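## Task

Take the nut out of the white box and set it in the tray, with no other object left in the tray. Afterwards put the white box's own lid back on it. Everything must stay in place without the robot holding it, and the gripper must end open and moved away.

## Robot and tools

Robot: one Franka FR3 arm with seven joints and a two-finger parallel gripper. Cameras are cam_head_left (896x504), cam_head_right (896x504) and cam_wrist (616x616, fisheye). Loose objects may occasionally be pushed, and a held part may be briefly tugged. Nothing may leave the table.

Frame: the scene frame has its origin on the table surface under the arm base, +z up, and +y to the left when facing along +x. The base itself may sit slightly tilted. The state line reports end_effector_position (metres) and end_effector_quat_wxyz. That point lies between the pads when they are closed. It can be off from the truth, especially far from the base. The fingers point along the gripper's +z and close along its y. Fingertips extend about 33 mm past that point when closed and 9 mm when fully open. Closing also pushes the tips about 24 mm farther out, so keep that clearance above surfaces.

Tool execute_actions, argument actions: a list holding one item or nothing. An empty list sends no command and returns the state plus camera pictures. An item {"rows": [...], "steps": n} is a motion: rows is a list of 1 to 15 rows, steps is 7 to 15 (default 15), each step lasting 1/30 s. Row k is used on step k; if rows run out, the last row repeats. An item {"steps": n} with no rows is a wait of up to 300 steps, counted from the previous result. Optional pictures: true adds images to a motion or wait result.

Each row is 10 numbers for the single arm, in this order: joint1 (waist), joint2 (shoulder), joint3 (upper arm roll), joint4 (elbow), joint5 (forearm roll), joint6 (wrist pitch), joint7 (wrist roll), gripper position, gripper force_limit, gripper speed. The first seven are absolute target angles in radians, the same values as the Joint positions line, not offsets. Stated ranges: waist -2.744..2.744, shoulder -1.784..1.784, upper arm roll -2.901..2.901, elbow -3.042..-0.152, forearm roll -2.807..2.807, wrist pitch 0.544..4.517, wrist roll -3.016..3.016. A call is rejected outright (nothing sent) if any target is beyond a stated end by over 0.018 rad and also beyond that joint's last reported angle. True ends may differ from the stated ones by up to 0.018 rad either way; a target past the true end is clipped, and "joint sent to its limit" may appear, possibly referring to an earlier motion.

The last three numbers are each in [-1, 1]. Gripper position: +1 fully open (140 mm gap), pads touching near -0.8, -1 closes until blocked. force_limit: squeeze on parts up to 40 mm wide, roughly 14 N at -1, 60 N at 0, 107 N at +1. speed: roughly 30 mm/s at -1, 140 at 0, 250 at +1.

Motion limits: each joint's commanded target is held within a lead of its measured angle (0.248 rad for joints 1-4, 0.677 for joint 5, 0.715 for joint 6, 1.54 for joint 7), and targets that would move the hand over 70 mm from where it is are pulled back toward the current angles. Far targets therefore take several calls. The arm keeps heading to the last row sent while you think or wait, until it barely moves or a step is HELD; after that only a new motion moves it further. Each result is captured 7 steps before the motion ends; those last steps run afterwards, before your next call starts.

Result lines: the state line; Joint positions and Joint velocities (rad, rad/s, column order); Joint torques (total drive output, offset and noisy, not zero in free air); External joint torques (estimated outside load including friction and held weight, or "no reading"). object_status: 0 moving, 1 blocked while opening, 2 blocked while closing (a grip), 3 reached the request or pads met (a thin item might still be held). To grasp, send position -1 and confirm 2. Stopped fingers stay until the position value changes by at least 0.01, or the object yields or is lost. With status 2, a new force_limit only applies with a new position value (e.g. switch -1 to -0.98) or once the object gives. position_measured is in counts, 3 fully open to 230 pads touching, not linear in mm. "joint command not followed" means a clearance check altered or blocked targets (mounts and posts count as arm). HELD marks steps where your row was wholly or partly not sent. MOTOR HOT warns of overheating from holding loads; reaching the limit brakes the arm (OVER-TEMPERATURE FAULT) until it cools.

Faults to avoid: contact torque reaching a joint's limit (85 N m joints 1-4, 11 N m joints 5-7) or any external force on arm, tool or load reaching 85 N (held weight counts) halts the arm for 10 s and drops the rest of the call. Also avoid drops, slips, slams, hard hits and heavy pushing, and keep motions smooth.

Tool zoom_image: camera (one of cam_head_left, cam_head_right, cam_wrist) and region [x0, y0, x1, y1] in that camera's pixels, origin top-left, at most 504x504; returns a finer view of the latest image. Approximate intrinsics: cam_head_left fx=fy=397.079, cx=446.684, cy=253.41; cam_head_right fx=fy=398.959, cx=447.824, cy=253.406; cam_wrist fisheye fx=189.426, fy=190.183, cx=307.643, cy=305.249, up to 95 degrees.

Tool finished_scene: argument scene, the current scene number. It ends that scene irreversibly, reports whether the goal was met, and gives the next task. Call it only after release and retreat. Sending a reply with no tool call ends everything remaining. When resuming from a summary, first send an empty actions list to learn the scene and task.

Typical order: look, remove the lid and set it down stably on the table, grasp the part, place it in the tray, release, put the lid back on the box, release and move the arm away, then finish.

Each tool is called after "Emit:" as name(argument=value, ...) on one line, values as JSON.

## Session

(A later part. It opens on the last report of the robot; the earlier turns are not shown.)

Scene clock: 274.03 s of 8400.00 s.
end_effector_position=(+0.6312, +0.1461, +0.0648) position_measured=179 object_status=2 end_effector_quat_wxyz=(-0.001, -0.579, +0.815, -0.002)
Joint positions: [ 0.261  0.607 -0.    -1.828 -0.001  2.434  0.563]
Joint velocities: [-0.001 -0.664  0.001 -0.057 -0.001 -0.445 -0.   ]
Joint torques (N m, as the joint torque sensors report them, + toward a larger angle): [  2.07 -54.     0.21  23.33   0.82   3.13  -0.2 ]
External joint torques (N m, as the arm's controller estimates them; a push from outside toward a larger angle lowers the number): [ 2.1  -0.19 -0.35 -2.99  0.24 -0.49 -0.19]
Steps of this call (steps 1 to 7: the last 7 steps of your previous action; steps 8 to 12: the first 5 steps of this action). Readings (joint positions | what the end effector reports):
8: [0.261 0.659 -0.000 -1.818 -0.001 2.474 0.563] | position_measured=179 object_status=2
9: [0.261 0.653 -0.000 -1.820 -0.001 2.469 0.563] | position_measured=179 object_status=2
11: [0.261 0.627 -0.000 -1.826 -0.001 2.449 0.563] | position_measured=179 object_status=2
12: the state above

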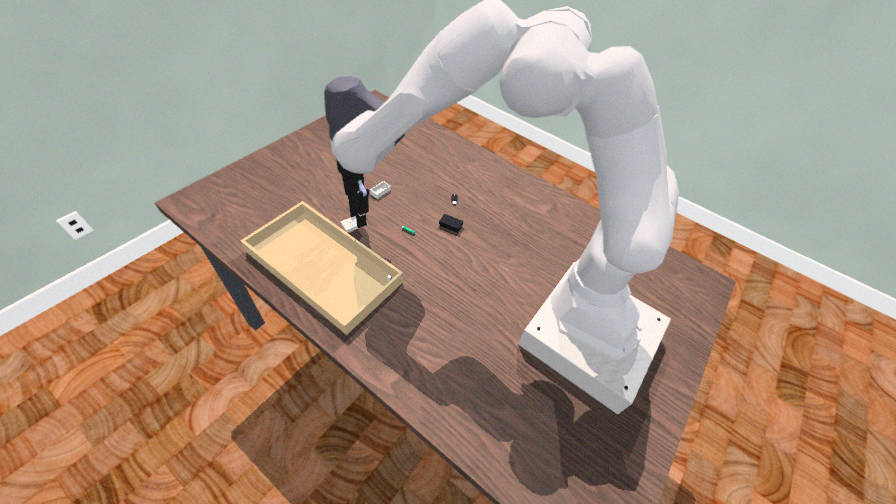

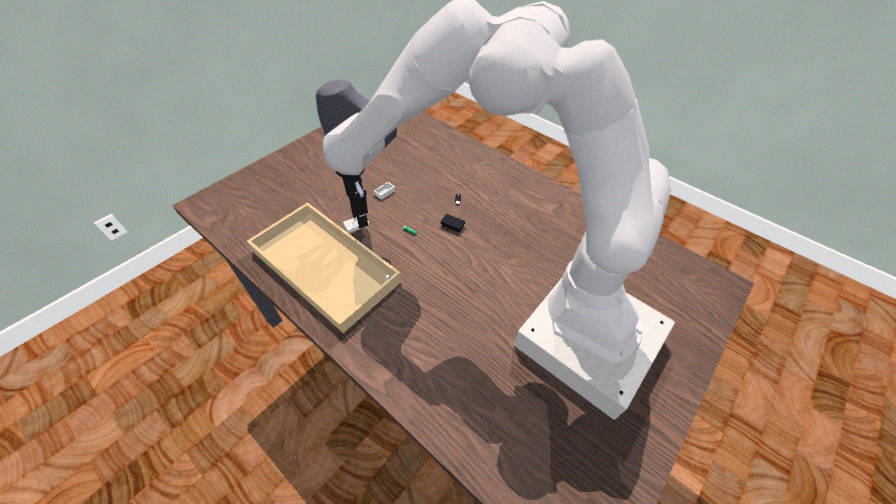

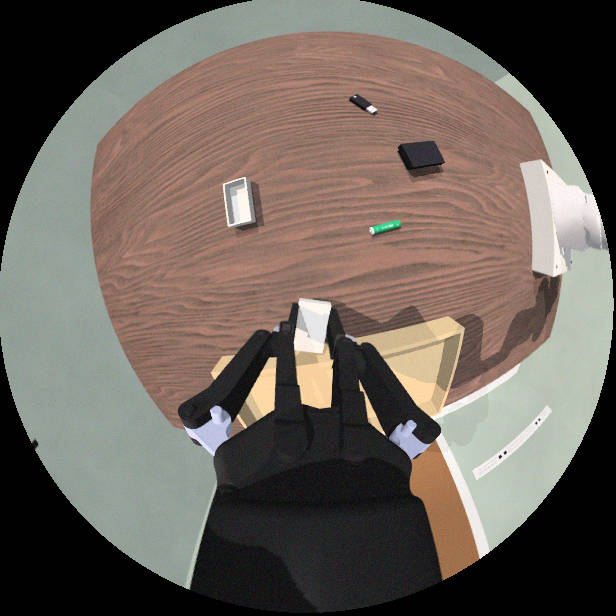

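Emit:
execute_actions(actions=[{"rows":[[0.263,0.47,0,-1.826,0,2.3,0.5,-1,-0.3,0]],"steps":10}])

Emit:
execute_actions(actions=[{"rows":[[-0.01,0.6,0,-1.6,0,2.22,0.011,-1,-0.3,0]],"steps":15}])

Emit:
execute_actions(actions=[{"rows":[[-0.01,0.6,0,-1.6,0,2.22,0.011,-1,-0.3,0]],"steps":15}])

Emit:
execute_actions(actions=[{"rows":[[-0.01,0.704,0,-1.579,0,2.283,0.011,-1,-0.3,0]],"steps":15}])

Emit:
execute_actions(actions=[{"steps":15}], pictures=true)

Emit:
zoom_image(camera="cam_wrist", region=[230,230,400,400])

Emit:
zoom_image(camera="cam_head_left", region=[320,130,440,230])

Scene clock: 275.20 s of 8400.00 s.
end_effector_position=(+0.6317, +0.1464, +0.1222) position_measured=179 object_status=2 end_effector_quat_wxyz=(+0.002, -0.586, +0.810, -0.003)
Joint positions: [ 0.261  0.503 -0.    -1.831 -0.001  2.338  0.547]
Joint velocities: [ 0.    -0.429 -0.001  0.034  0.001 -0.218 -0.145]
Joint torques (N m, as the joint torque sensors report them, + toward a larger angle): [  2.11 -43.42  -0.4   21.46   1.     2.14  -0.4 ]
External joint torques (N m, as the arm's controller estimates them; a push from outside toward a larger angle lowers the number): [ 2.38 -0.14 -0.61 -0.66  0.41 -0.46 -0.4 ]
Steps of this call (steps 1 to 7: the last 7 steps of your previous action; steps 8 to 30: the robot went on to your last target; steps 31 to 32: nothing new was sent; steps 33 to 35: the first 3 steps of this action). Readings (joint positions | what the end effector reports):
33: [0.261 0.532 -0.000 -1.828 -0.001 2.358 0.558] | position_measured=179 object_status=2
34: [0.261 0.518 -0.000 -1.831 -0.001 2.346 0.553] | position_measured=179 object_status=2
35: the state above

Scene clock: 275.70 s of 8400.00 s.
end_effector_position=(+0.6950, +0.0374, +0.1506) position_measured=179 object_status=2 end_effector_quat_wxyz=(+0.020, -0.594, +0.804, -0.012)
Joint positions: [ 0.076  0.565  0.01  -1.658 -0.001  2.267  0.35 ]
Joint velocities: [-0.775  0.32  -0.095  0.539 -0.    -0.178 -0.865]
Joint torques (N m, as the joint torque sensors report them, + toward a larger angle): [  0.08 -47.81  -0.31  21.06   0.96   1.75  -0.24]
External joint torques (N m, as the arm's controller estimates them; a push from outside toward a larger angle lowers the number): [-1.23  1.37 -1.67  0.54  0.37 -0.27 -0.25]
Steps of this call (steps 1 to 7: the last 7 steps of your previous action; steps 8 to 15: the first 8 steps of this action). Readings (joint positions | what the end effector reports):
8: [0.249 0.479 0.009 -1.804 -0.001 2.305 0.506] | position_measured=179 object_status=2
9: [0.229 0.494 0.015 -1.778 -0.001 2.300 0.486] | position_measured=179 object_status=2
11: [0.181 0.520 0.017 -1.735 -0.001 2.290 0.448] | position_measured=179 object_status=2
15: the state above

Scene clock: 276.20 s of 8400.00 s.
end_effector_position=(+0.6999, -0.0310, +0.1485) position_measured=179 object_status=2 end_effector_quat_wxyz=(+0.008, -0.662, +0.749, -0.010)
Joint positions: [-0.011  0.598 -0.    -1.602 -0.001  2.225  0.08 ]
Joint velocities: [ 0.011 -0.     0.009  0.002  0.    -0.014 -0.219]
Joint torques (N m, as the joint torque sensors report them, + toward a larger angle): [  0.85 -46.88  -0.77  22.58   0.93   2.24  -0.19]
External joint torques (N m, as the arm's controller estimates them; a push from outside toward a larger angle lowers the number): [ 2.35  2.06 -0.14 -0.56  0.31 -0.32 -0.2 ]
Steps of this call (steps 1 to 7: the last 7 steps of your previous action; steps 8 to 15: the first 8 steps of this action). Readings (joint positions | what the end effector reports):
8: [-0.020 0.598 -0.009 -1.604 -0.001 2.232 0.155] | position_measured=179 object_status=2
9: [-0.019 0.598 -0.007 -1.604 -0.001 2.230 0.140] | position_measured=179 object_status=2
11: [-0.015 0.598 -0.004 -1.603 -0.001 2.228 0.115] | position_measured=179 object_status=2
15: the state above

Scene clock: 276.70 s of 8400.00 s.
end_effector_position=(+0.6896, -0.0305, +0.0828) position_measured=179 object_status=2 end_effector_quat_wxyz=(+0.010, +0.682, -0.731, -0.008)
Joint positions: [-0.011  0.709 -0.    -1.584 -0.001  2.267  0.027]
Joint velocities: [-0.001  0.074  0.    -0.    -0.001  0.057 -0.04 ]
Joint torques (N m, as the joint torque sensors report them, + toward a larger angle): [  1.47 -57.67  -0.06  23.75   1.     3.48  -0.44]
External joint torques (N m, as the arm's controller estimates them; a push from outside toward a larger angle lowers the number): [ 1.64  1.21 -0.58 -3.05  0.34  0.42 -0.44]
Steps of this call (steps 1 to 7: the last 7 steps of your previous action; steps 8 to 15: the first 8 steps of this action). Readings (joint positions | what the end effector reports):
8: [-0.011 0.610 -0.000 -1.591 -0.001 2.232 0.041] | position_measured=179 object_status=2
9: [-0.011 0.631 -0.000 -1.581 -0.001 2.244 0.039] | position_measured=179 object_status=2
11: [-0.011 0.672 -0.000 -1.579 -0.001 2.257 0.034] | position_measured=179 object_status=2
15: the state above

Scene clock: 277.20 s of 8400.00 s.
end_effector_position=(+0.6971, -0.0308, +0.0886) position_measured=179 object_status=2 end_effector_quat_wxyz=(+0.003, +0.686, -0.728, -0.000)
Joint positions: [-0.011  0.705 -0.    -1.581 -0.001  2.28   0.017]
Joint velocities: [ 0.     0.001  0.001 -0.    -0.     0.005 -0.008]
Joint torques (N m, as the joint torque sensors report them, + toward a larger angle): [  1.26 -50.4    1.26  22.16   1.01   2.87  -0.16]
External joint torques (N m, as the arm's controller estimates them; a push from outside toward a larger angle lowers the number): [ 1.4  -0.13  0.77 -0.02  0.41  0.41 -0.16]
Kept back: nothing.
Steps of this call (steps 1 to 7: the last 7 steps of your previous action; steps 8 to 15: the robot went on to your last target). Readings (joint positions | what the end effector reports):
1: [-0.011 0.710 -0.000 -1.584 -0.001 2.268 0.026] | position_measured=179 object_status=2
2: [-0.011 0.710 -0.000 -1.584 -0.001 2.270 0.024] | position_measured=179 object_status=2
4: [-0.011 0.708 -0.000 -1.583 -0.001 2.274 0.022] | position_measured=179 object_status=2
8: [-0.011 0.705 -0.000 -1.581 -0.001 2.278 0.020] | position_measured=179 object_status=2
15: the state above

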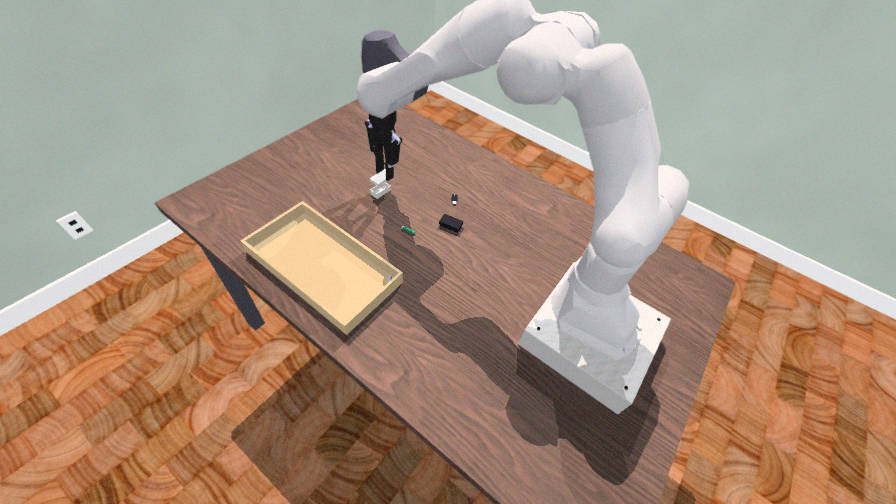

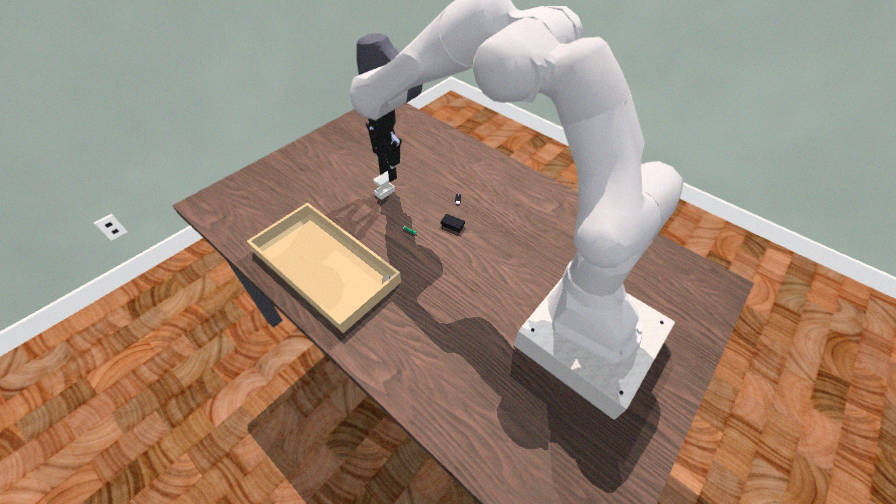

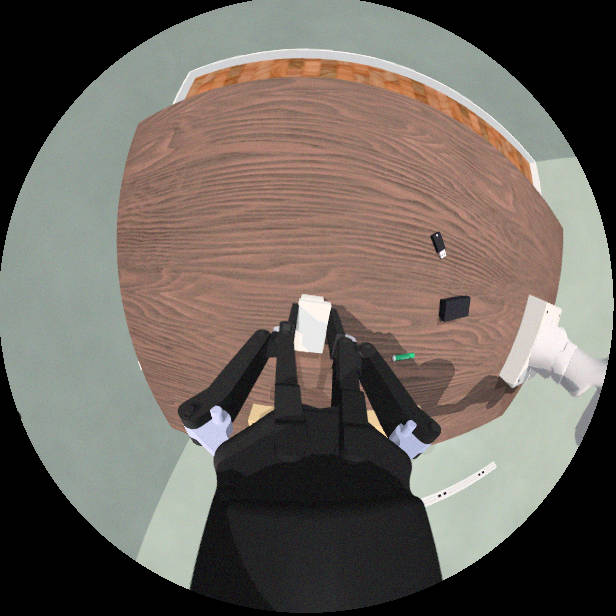

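Region (230, 230, 400, 400) of cam_wrist's 616x616 image, scaled by 2.965, with more detail than that image has.

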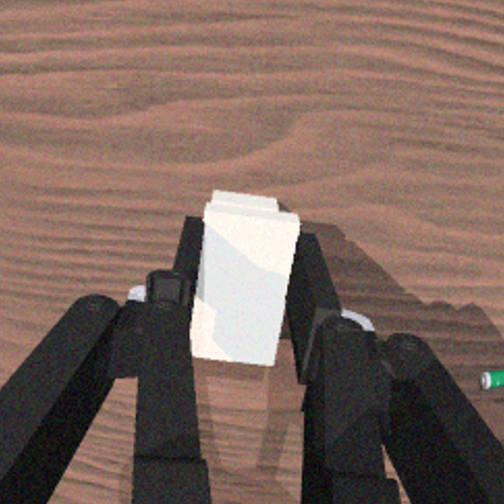

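Region (320, 130, 440, 230) of cam_head_left's 896x504 image, scaled by 4.200, with more detail than that image has.

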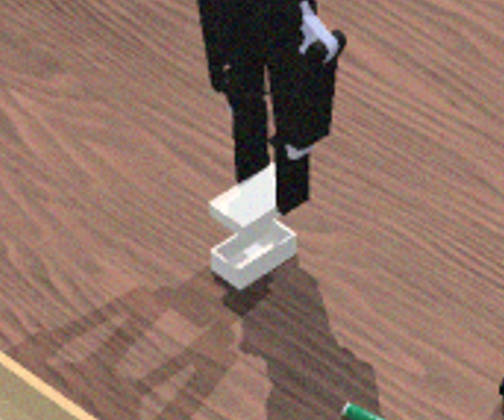

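Emit:
execute_actions(actions=[{"rows":[[-0.015,0.71,0,-1.5725,0,2.29,0.006,-1,-0.3,0],[-0.015,0.716,0,-1.572,0,2.295,0.006,-1,-0.3,0],[-0.015,0.722,0,-1.5715,0,2.30,0.006,-1,-0.3,0],[-0.015,0.728,0,-1.571,0,2.305,0.006,-1,-0.3,0],[-0.015,0.734,0,-1.5705,0,2.31,0.006,-1,-0.3,0],[-0.015,0.74,0,-1.57,0,2.315,0.006,-1,-0.3,0],[-0.015,0.746,0,-1.57,0,2.32,0.006,-1,-0.3,0]],"steps":15}])

Emit:
execute_actions(actions=[{"steps":20}], pictures=true)

Emit:
zoom_image(camera="cam_wrist", region=[230,230,400,400])

Emit:
zoom_image(camera="cam_head_left", region=[320,130,440,230])

Scene clock: 278.40 s of 8400.00 s.
end_effector_position=(+0.6997, -0.0320, +0.0740) position_measured=179 object_status=2 end_effector_quat_wxyz=(+0.002, +0.687, -0.727, +0.001)
Joint positions: [-0.012  0.734 -0.    -1.571 -0.001  2.303  0.011]
Joint velocities: [ 0.     0.163 -0.     0.001  0.001  0.08  -0.008]
Joint torques (N m, as the joint torque sensors report them, + toward a larger angle): [ -0.94 -51.21   0.38  21.2    0.94   3.07  -0.33]
External joint torques (N m, as the arm's controller estimates them; a push from outside toward a larger angle lowers the number): [-0.98  2.21 -0.29 -1.44  0.34  0.44 -0.33]
Steps of this call (steps 1 to 15: the robot went on to your last target; steps 16 to 28: nothing new was sent; steps 29 to 36: the first 8 steps of this action). Readings (joint positions | what the end effector reports):
29: [-0.011 0.706 -0.000 -1.579 -0.001 2.281 0.014] | position_measured=179 object_status=2
30: [-0.011 0.707 -0.000 -1.577 -0.001 2.283 0.013] | position_measured=179 object_status=2
32: [-0.012 0.713 -0.000 -1.574 -0.001 2.289 0.013] | position_measured=179 object_status=2
36: the state above

Scene clock: 279.07 s of 8400.00 s.
end_effector_position=(+0.7000, -0.0321, +0.0667) position_measured=179 object_status=2 end_effector_quat_wxyz=(+0.001, +0.688, -0.726, +0.002)
Joint positions: [-0.013  0.747 -0.    -1.571 -0.001  2.317  0.01 ]
Joint velocities: [-0.     0.     0.001 -0.     0.     0.003 -0.001]
Joint torques (N m, as the joint torque sensors report them, + toward a larger angle): [ -0.75 -51.1   -0.25  21.53   0.99   3.17  -0.21]
External joint torques (N m, as the arm's controller estimates them; a push from outside toward a larger angle lowers the number): [-0.63 -0.08 -0.79 -0.45  0.41  0.68 -0.21]
Kept back: nothing.
Steps of this call (steps 1 to 7: the last 7 steps of your previous action; steps 8 to 20: the robot went on to your last target). Readings (joint positions | what the end effector reports):
1: [-0.012 0.739 -0.000 -1.571 -0.001 2.305 0.011] | position_measured=179 object_status=2
2: [-0.012 0.743 -0.000 -1.571 -0.001 2.307 0.011] | position_measured=179 object_status=2
4: [-0.012 0.746 -0.000 -1.571 -0.001 2.310 0.011] | position_measured=179 object_status=2
8: [-0.012 0.747 -0.000 -1.571 -0.001 2.314 0.010] | position_measured=179 object_status=2
20: the state above

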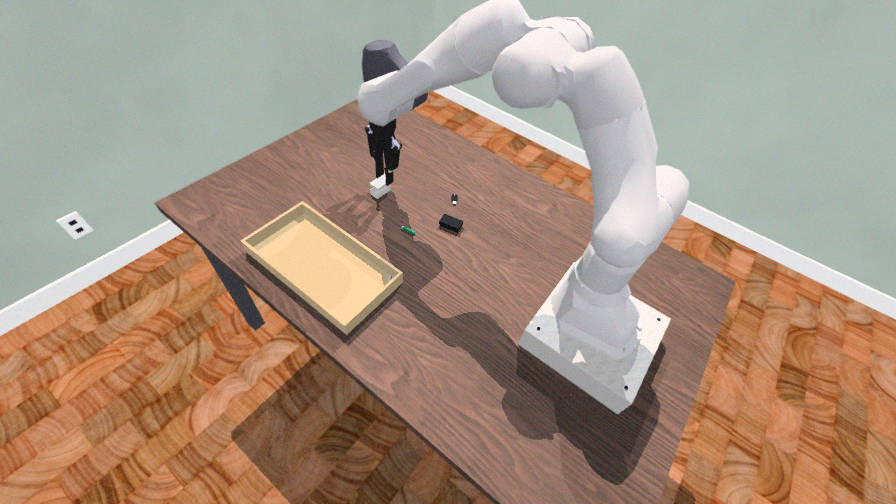

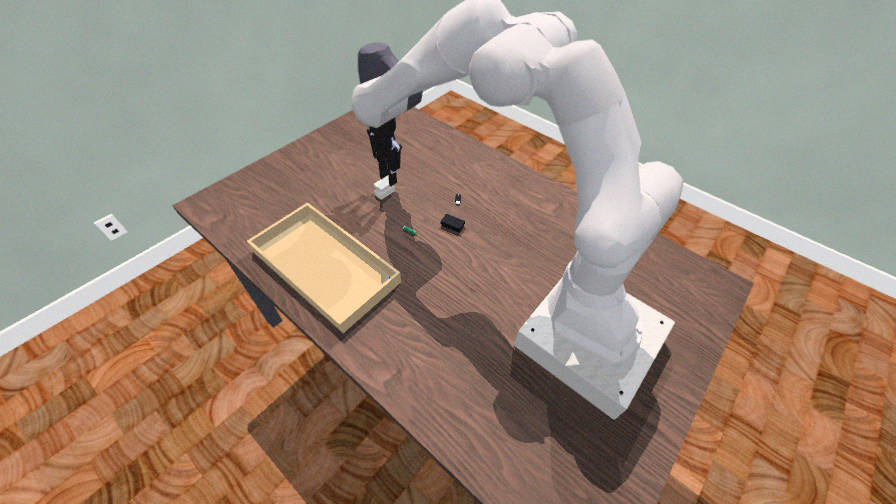

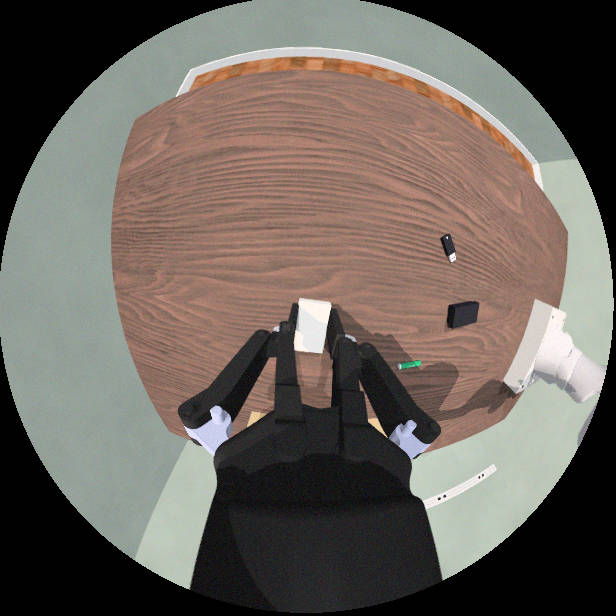

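Region (230, 230, 400, 400) of cam_wrist's 616x616 image, scaled by 2.965, with more detail than that image has.

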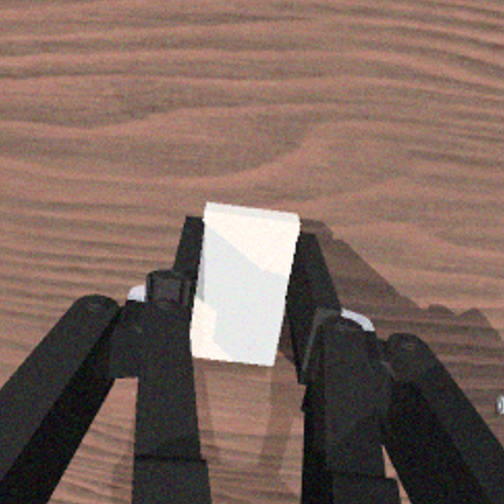

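Region (320, 130, 440, 230) of cam_head_left's 896x504 image, scaled by 4.200, with more detail than that image has.

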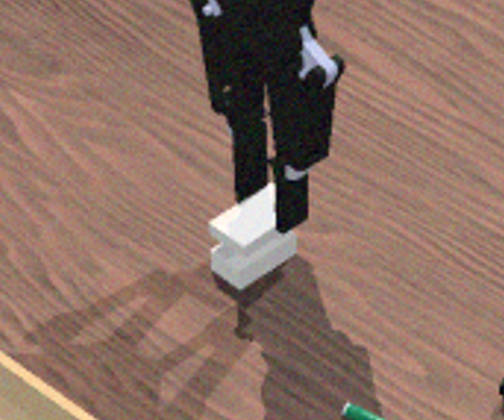

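Emit:
execute_actions(actions=[{"rows":[[-0.015,0.75,0,-1.57,0,2.325,0.006,-1,-0.3,0],[-0.015,0.753,0,-1.57,0,2.328,0.006,-1,-0.3,0],[-0.015,0.756,0,-1.57,0,2.331,0.006,-1,-0.3,0],[-0.015,0.759,0,-1.57,0,2.334,0.006,-1,-0.3,0],[-0.015,0.762,0,-1.57,0,2.337,0.006,-1,-0.3,0],[-0.015,0.765,0,-1.57,0,2.34,0.006,-1,-0.3,0],[-0.015,0.768,0,-1.57,0,2.343,0.006,-1,-0.3,0],[-0.015,0.771,0,-1.57,0,2.345,0.006,-1,-0.3,0]],"steps":15}])

Emit:
execute_actions(actions=[{"steps":15}], pictures=true)

Emit:
zoom_image(camera="cam_head_left", region=[320,130,440,230])

Scene clock: 279.90 s of 8400.00 s.
end_effector_position=(+0.6996, -0.0321, +0.0574) position_measured=179 object_status=2 end_effector_quat_wxyz=(+0.001, +0.688, -0.726, +0.001)
Joint positions: [-0.013  0.762 -0.    -1.571 -0.001  2.332  0.009]
Joint velocities: [-0.     0.098 -0.001 -0.    -0.001  0.064 -0.001]
Joint torques (N m, as the joint torque sensors report them, + toward a larger angle): [ -0.7  -50.44   0.96  21.18   0.99   3.05  -0.15]
External joint torques (N m, as the arm's controller estimates them; a push from outside toward a larger angle lowers the number): [-0.51  0.91  0.48 -0.46  0.41  0.58 -0.15]
Steps of this call (steps 1 to 15: the robot went on to your last target; steps 16 to 17: nothing new was sent; steps 18 to 25: the first 8 steps of this action). Readings (joint positions | what the end effector reports):
18: [-0.013 0.747 -0.000 -1.571 -0.001 2.318 0.009] | position_measured=179 object_status=2
19: [-0.013 0.747 -0.000 -1.571 -0.001 2.320 0.009] | position_measured=179 object_status=2
21: [-0.013 0.751 -0.000 -1.571 -0.001 2.323 0.009] | position_measured=179 object_status=2
25: the state above

Scene clock: 280.40 s of 8400.00 s.
end_effector_position=(+0.7015, -0.0325, +0.0554) position_measured=179 object_status=2 end_effector_quat_wxyz=(-0.001, +0.688, -0.726, +0.004)
Joint positions: [-0.013  0.767 -0.    -1.57  -0.001  2.342  0.009]
Joint velocities: [ 0.001  0.001  0.002  0.001 -0.001  0.004 -0.   ]
Joint torques (N m, as the joint torque sensors report them, + toward a larger angle): [ -0.86 -47.8    0.47  20.74   0.99   3.02  -0.27]
External joint torques (N m, as the arm's controller estimates them; a push from outside toward a larger angle lowers the number): [-1.09  3.17 -0.33 -0.94  0.42  0.53 -0.27]
Kept back: nothing.
Steps of this call (steps 1 to 7: the last 7 steps of your previous action; steps 8 to 15: the robot went on to your last target). Readings (joint positions | what the end effector reports):
1: [-0.013 0.765 -0.000 -1.571 -0.001 2.334 0.009] | position_measured=179 object_status=2
2: [-0.013 0.767 -0.000 -1.571 -0.001 2.336 0.009] | position_measured=179 object_status=2
4: [-0.013 0.767 -0.000 -1.570 -0.001 2.338 0.009] | position_measured=179 object_status=2
8: [-0.013 0.767 -0.000 -1.570 -0.001 2.340 0.009] | position_measured=179 object_status=2
15: the state above
The arm was judged still, so your last target was given up. Only a new action makes it travel on or press farther. Fingers that are still opening or closing keep moving.

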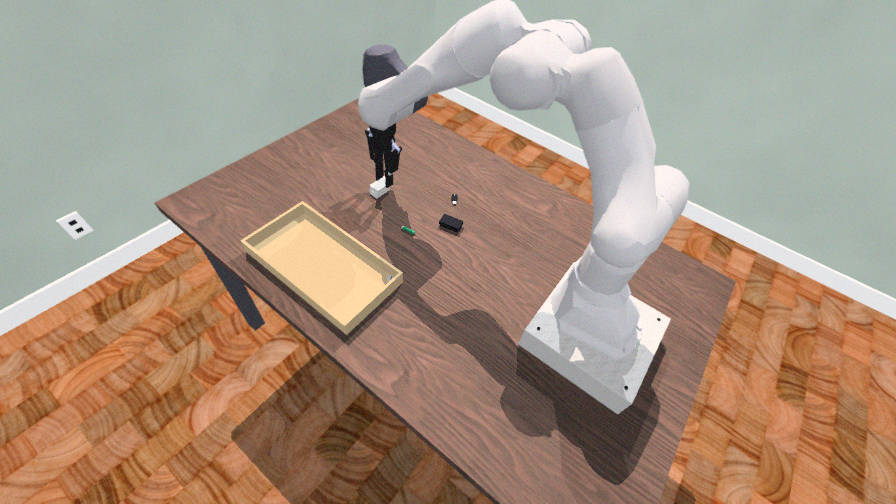

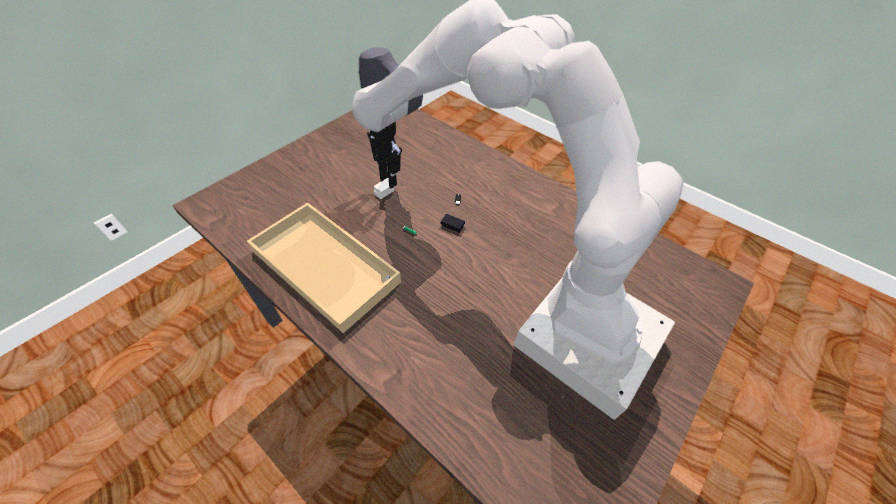

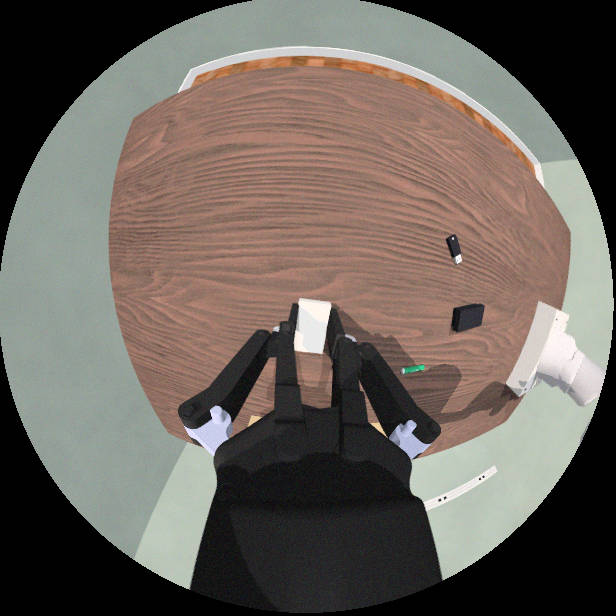

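Region (320, 130, 440, 230) of cam_head_left's 896x504 image, scaled by 4.200, with more detail than that image has.

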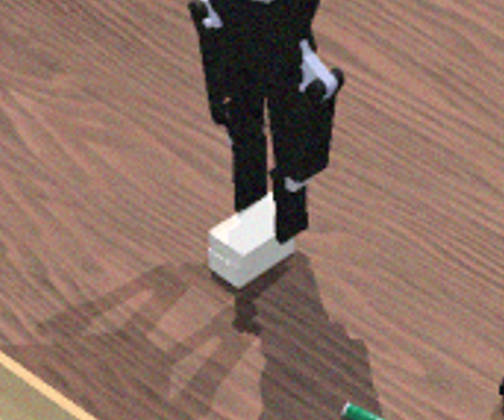

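Emit:
execute_actions(actions=[{"rows":[[-0.015,0.758,0,-1.57,0,2.333,0.006,-1,-0.3,0],[-0.015,0.758,0,-1.57,0,2.333,0.006,-1,-0.3,0],[-0.015,0.758,0,-1.57,0,2.333,0.006,-1,-0.3,0],[-0.015,0.758,0,-1.57,0,2.333,0.006,-1,-0.3,0],[-0.015,0.758,0,-1.57,0,2.333,0.006,-1,-0.3,0],[-0.008,0.758,0,-1.57,0,2.333,0.006,-1,-0.3,0]],"steps":15}])

Emit:
execute_actions(actions=[{"rows":[[-0.008,0.758,0,-1.57,0,2.333,0.006,-1,-0.3,0],[-0.008,0.761,0,-1.57,0,2.335,0.006,-1,-0.3,0],[-0.008,0.764,0,-1.57,0,2.337,0.006,-1,-0.3,0],[-0.008,0.767,0,-1.57,0,2.339,0.006,-1,-0.3,0],[-0.008,0.77,0,-1.57,0,2.341,0.006,-1,-0.3,0],[-0.008,0.773,0,-1.57,0,2.343,0.006,-1,-0.3,0],[-0.008,0.776,0,-1.57,0,2.346,0.006,-1,-0.3,0],[-0.008,0.779,0,-1.57,0,2.349,0.006,-1,-0.3,0]],"steps":15}])

Emit:
execute_actions(actions=[{"steps":15}], pictures=true)

Emit:
zoom_image(camera="cam_head_left", region=[320,130,440,230])

Scene clock: 281.30 s of 8400.00 s.
end_effector_position=(+0.7028, -0.0318, +0.0603) position_measured=179 object_status=2 end_effector_quat_wxyz=(-0.002, +0.688, -0.725, +0.005)
Joint positions: [-0.012  0.759 -0.    -1.57  -0.001  2.337  0.009]
Joint velocities: [ 0.016  0.    -0.001  0.001 -0.001 -0.008 -0.001]
Joint torques (N m, as the joint torque sensors report them, + toward a larger angle): [  2.25 -50.55  -0.33  20.84   0.87   2.06  -0.19]
External joint torques (N m, as the arm's controller estimates them; a push from outside toward a larger angle lowers the number): [ 2.56  0.14 -0.83 -0.75  0.3  -0.42 -0.19]
Steps of this call (steps 1 to 19: nothing new was sent; steps 20 to 27: the first 8 steps of this action). Readings (joint positions | what the end effector reports):
20: [-0.013 0.766 -0.000 -1.570 -0.001 2.341 0.009] | position_measured=179 object_status=2
21: [-0.013 0.764 -0.000 -1.570 -0.001 2.340 0.009] | position_measured=179 object_status=2
23: [-0.013 0.761 -0.000 -1.570 -0.001 2.339 0.009] | position_measured=179 object_status=2
27: the state above

Scene clock: 281.80 s of 8400.00 s.
end_effector_position=(+0.7007, -0.0307, +0.0540) position_measured=179 object_status=2 end_effector_quat_wxyz=(-0.000, +0.689, -0.725, +0.003)
Joint positions: [-0.01   0.769 -0.    -1.57  -0.001  2.341  0.009]
Joint velocities: [ 0.001  0.045  0.     0.011 -0.001  0.045 -0.002]
Joint torques (N m, as the joint torque sensors report them, + toward a larger angle): [  2.13 -45.83   0.01  19.53   1.01   2.74  -0.3 ]
External joint torques (N m, as the arm's controller estimates them; a push from outside toward a larger angle lowers the number): [ 2.3   8.4  -0.53 -4.04  0.41 -0.4  -0.31]
Steps of this call (steps 1 to 7: the last 7 steps of your previous action; steps 8 to 15: the first 8 steps of this action). Readings (joint positions | what the end effector reports):
8: [-0.010 0.759 -0.000 -1.570 -0.001 2.336 0.009] | position_measured=179 object_status=2
9: [-0.010 0.759 -0.000 -1.570 -0.001 2.336 0.009] | position_measured=179 object_status=2
11: [-0.010 0.760 -0.000 -1.570 -0.001 2.336 0.009] | position_measured=179 object_status=2
15: the state above

Scene clock: 282.30 s of 8400.00 s.
end_effector_position=(+0.7026, -0.0307, +0.0544) position_measured=179 object_status=2 end_effector_quat_wxyz=(-0.002, +0.689, -0.725, +0.005)
Joint positions: [-0.01   0.77  -0.    -1.568 -0.001  2.345  0.008]
Joint velocities: [ 0.    -0.     0.    -0.     0.     0.002 -0.001]
Joint torques (N m, as the joint torque sensors report them, + toward a larger angle): [  1.86 -44.75   0.08  19.57   1.02   3.02  -0.11]
External joint torques (N m, as the arm's controller estimates them; a push from outside toward a larger angle lowers the number): [ 1.93  6.61 -0.51 -2.25  0.44  0.51 -0.11]
Kept back: nothing.
Steps of this call (steps 1 to 7: the last 7 steps of your previous action; steps 8 to 15: the robot went on to your last target). Readings (joint positions | what the end effector reports):
1: [-0.010 0.769 -0.000 -1.569 -0.001 2.342 0.008] | position_measured=179 object_status=2
2: [-0.010 0.769 -0.000 -1.569 -0.001 2.342 0.008] | position_measured=179 object_status=2
4: [-0.010 0.769 -0.000 -1.568 -0.001 2.343 0.008] | position_measured=179 object_status=2
8: [-0.010 0.770 -0.000 -1.568 -0.001 2.345 0.008] | position_measured=179 object_status=2
15: the state above
The arm was judged still, so your last target was given up. Only a new action makes it travel on or press farther. Fingers that are still opening or closing keep moving.

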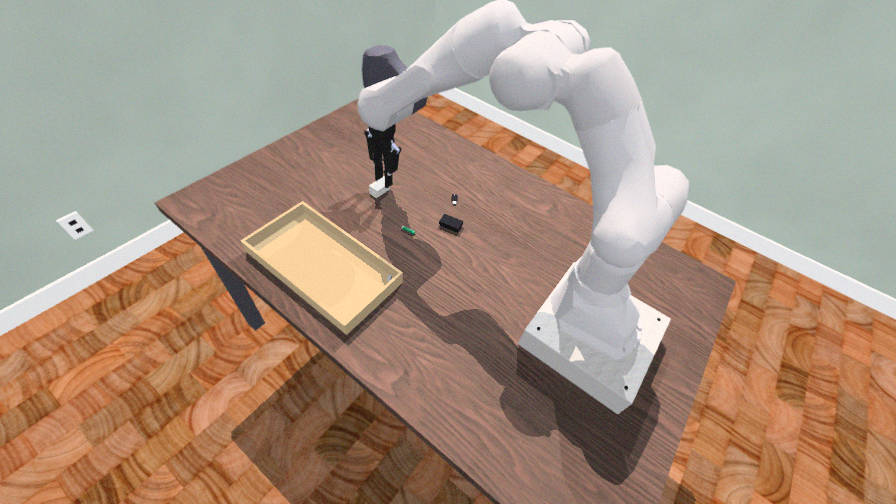

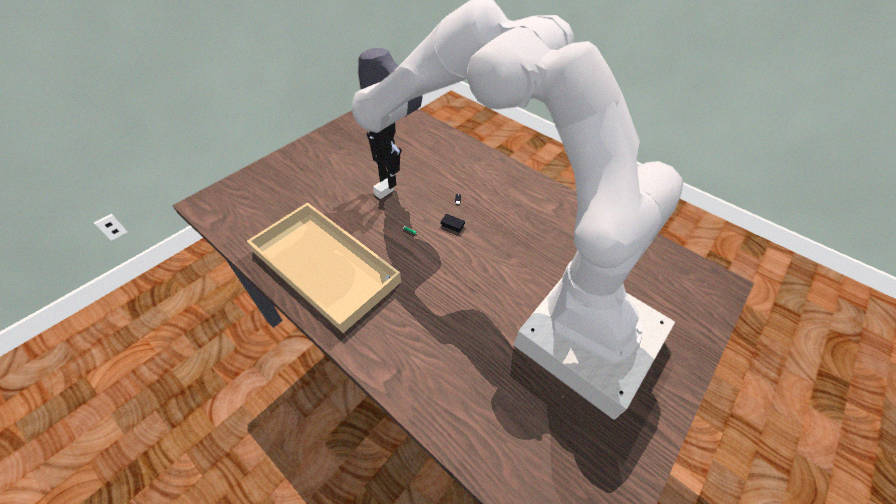

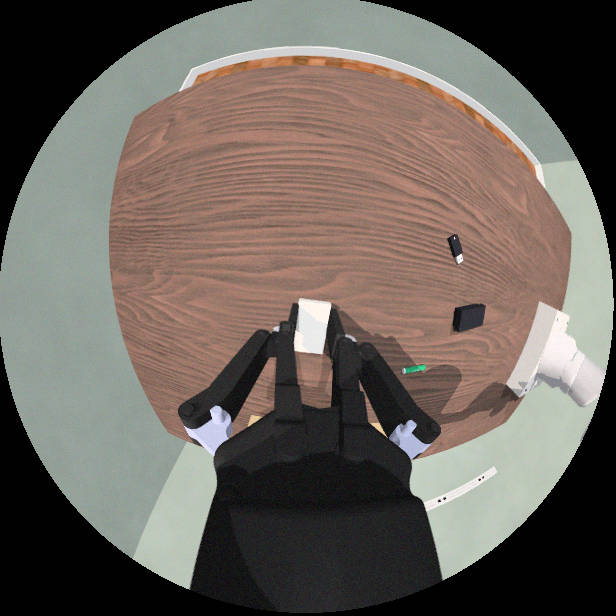

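Region (320, 130, 440, 230) of cam_head_left's 896x504 image, scaled by 4.200, with more detail than that image has.

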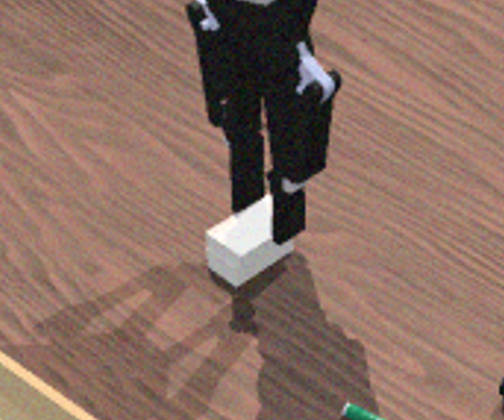

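Emit:
execute_actions(actions=[{"rows":[[-0.01,0.756,0,-1.57,0,2.33,0.006,-1,-0.3,0],[-0.01,0.756,0,-1.57,0,2.33,0.006,-1,-0.3,0],[-0.01,0.756,0,-1.57,0,2.33,0.006,-1,-0.3,0],[-0.01,0.756,0,-1.57,0,2.33,0.006,-1,-0.3,0],[-0.01,0.756,0,-1.57,0,2.33,0.006,-1,-0.3,0],[-0.01,0.754,0,-1.58,0,2.333,0.006,-1,-0.3,0]],"steps":15}])

Emit:
execute_actions(actions=[{"rows":[[-0.01,0.754,0,-1.58,0,2.333,0.006,-1,-0.3,0]],"steps":15}], pictures=true)

Emit:
zoom_image(camera="cam_head_left", region=[340,160,420,220])

Emit:
zoom_image(camera="cam_head_right", region=[345,160,425,220])

Scene clock: 291.00 s of 8400.00 s.
end_effector_position=(+0.7023, -0.0306, +0.0617) position_measured=179 object_status=2 end_effector_quat_wxyz=(-0.002, +0.689, -0.724, +0.005)
Joint positions: [-0.01   0.755 -0.    -1.574 -0.001  2.337  0.007]
Joint velocities: [-0.    -0.001 -0.001 -0.043  0.001 -0.009 -0.001]
Joint torques (N m, as the joint torque sensors report them, + toward a larger angle): [  0.92 -51.92   0.32  19.66   0.96   2.16  -0.12]
External joint torques (N m, as the arm's controller estimates them; a push from outside toward a larger angle lowers the number): [ 1.24 -1.8  -0.07 -1.9   0.39 -0.31 -0.12]
Steps of this call (steps 1 to 90: nothing new was sent; then 5.43 s passed at rest; steps 91 to 98: the first 8 steps of this action). Readings (joint positions | what the end effector reports):
91: [-0.010 0.768 -0.000 -1.569 -0.001 2.344 0.007] | position_measured=179 object_status=2
92: [-0.010 0.765 -0.000 -1.569 -0.001 2.342 0.007] | position_measured=179 object_status=2
94: [-0.010 0.759 -0.000 -1.569 -0.001 2.339 0.007] | position_measured=179 object_status=2
98: the state above

Scene clock: 291.50 s of 8400.00 s.
end_effector_position=(+0.6996, -0.0305, +0.0599) position_measured=179 object_status=2 end_effector_quat_wxyz=(-0.000, +0.689, -0.724, +0.003)
Joint positions: [-0.01   0.755 -0.    -1.578 -0.001  2.335  0.007]
Joint velocities: [ 0.001  0.     0.001  0.     0.001 -0.001  0.   ]
Joint torques (N m, as the joint torque sensors report them, + toward a larger angle): [  1.16 -51.32   0.37  19.74   0.89   2.24  -0.1 ]
External joint torques (N m, as the arm's controller estimates them; a push from outside toward a larger angle lowers the number): [ 1.03 -0.24 -0.37 -2.15  0.31 -0.27 -0.1 ]
Steps of this call (steps 1 to 7: the last 7 steps of your previous action; steps 8 to 15: the first 8 steps of this action). Readings (joint positions | what the end effector reports):
8: [-0.010 0.755 -0.000 -1.578 -0.001 2.336 0.007] | position_measured=179 object_status=2
9: [-0.010 0.755 -0.000 -1.578 -0.001 2.336 0.007] | position_measured=179 object_status=2
11: [-0.010 0.755 -0.000 -1.578 -0.001 2.336 0.007] | position_measured=179 object_status=2
15: the state above

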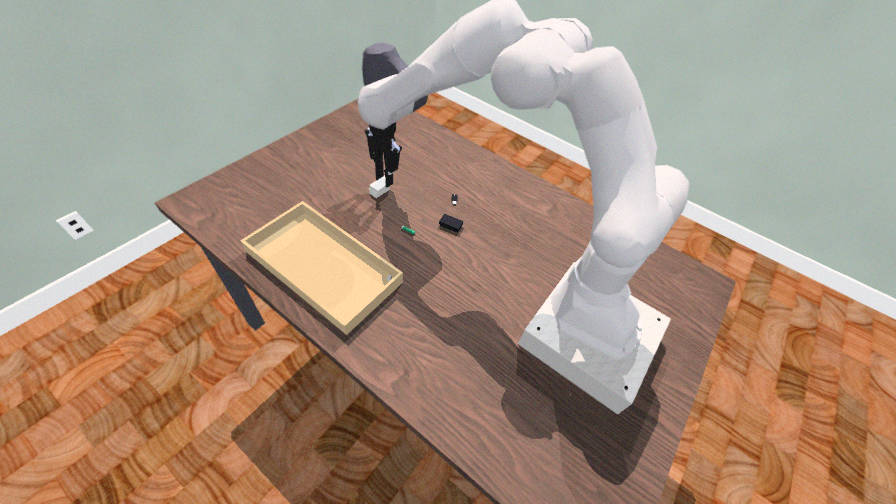

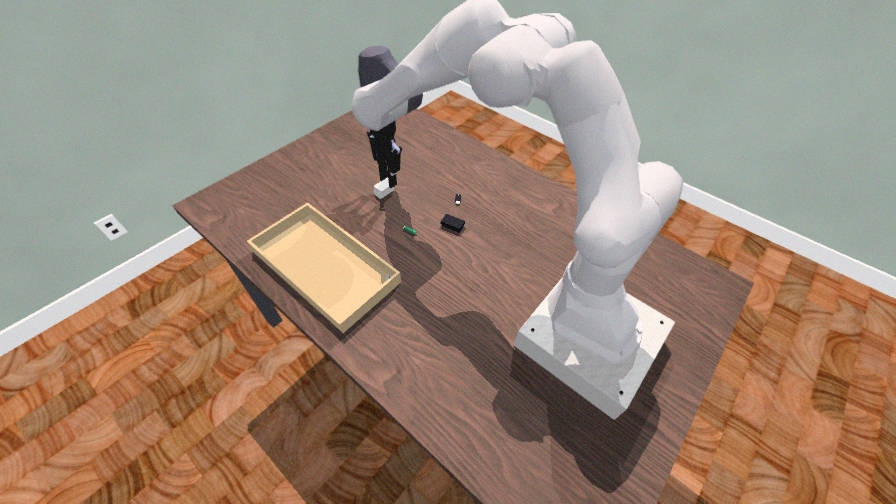

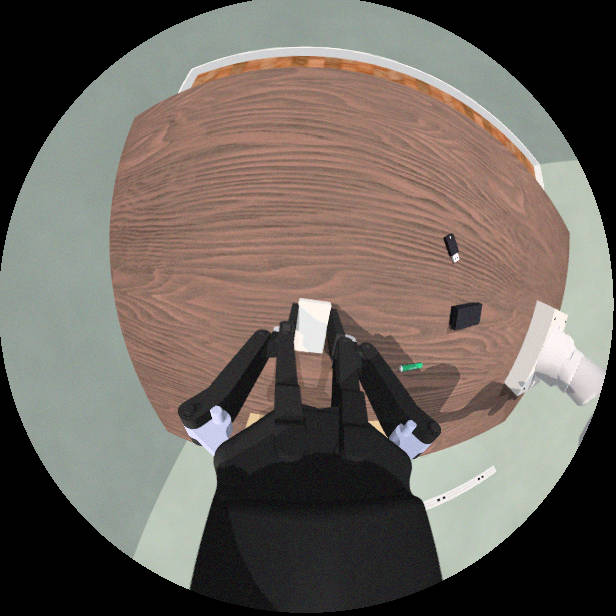

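Region (340, 160, 420, 220) of cam_head_left's 896x504 image, scaled by 6.300, with more detail than that image has; it fills the top 378 rows of this view, and the rest is white.

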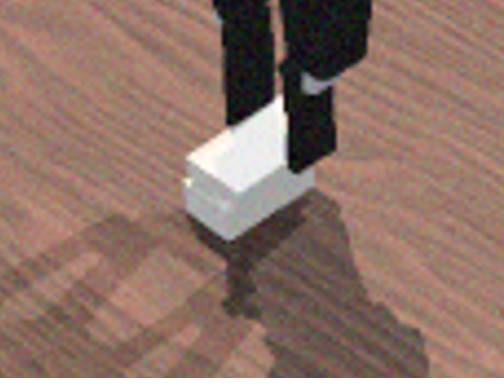

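Region (345, 160, 425, 220) of cam_head_right's 896x504 image, scaled by 6.300, with more detail than that image has; it fills the top 378 rows of this view, and the rest is white.

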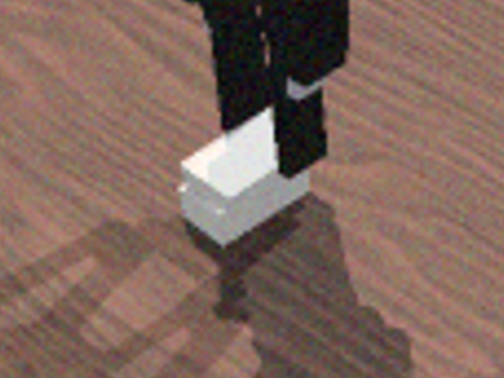

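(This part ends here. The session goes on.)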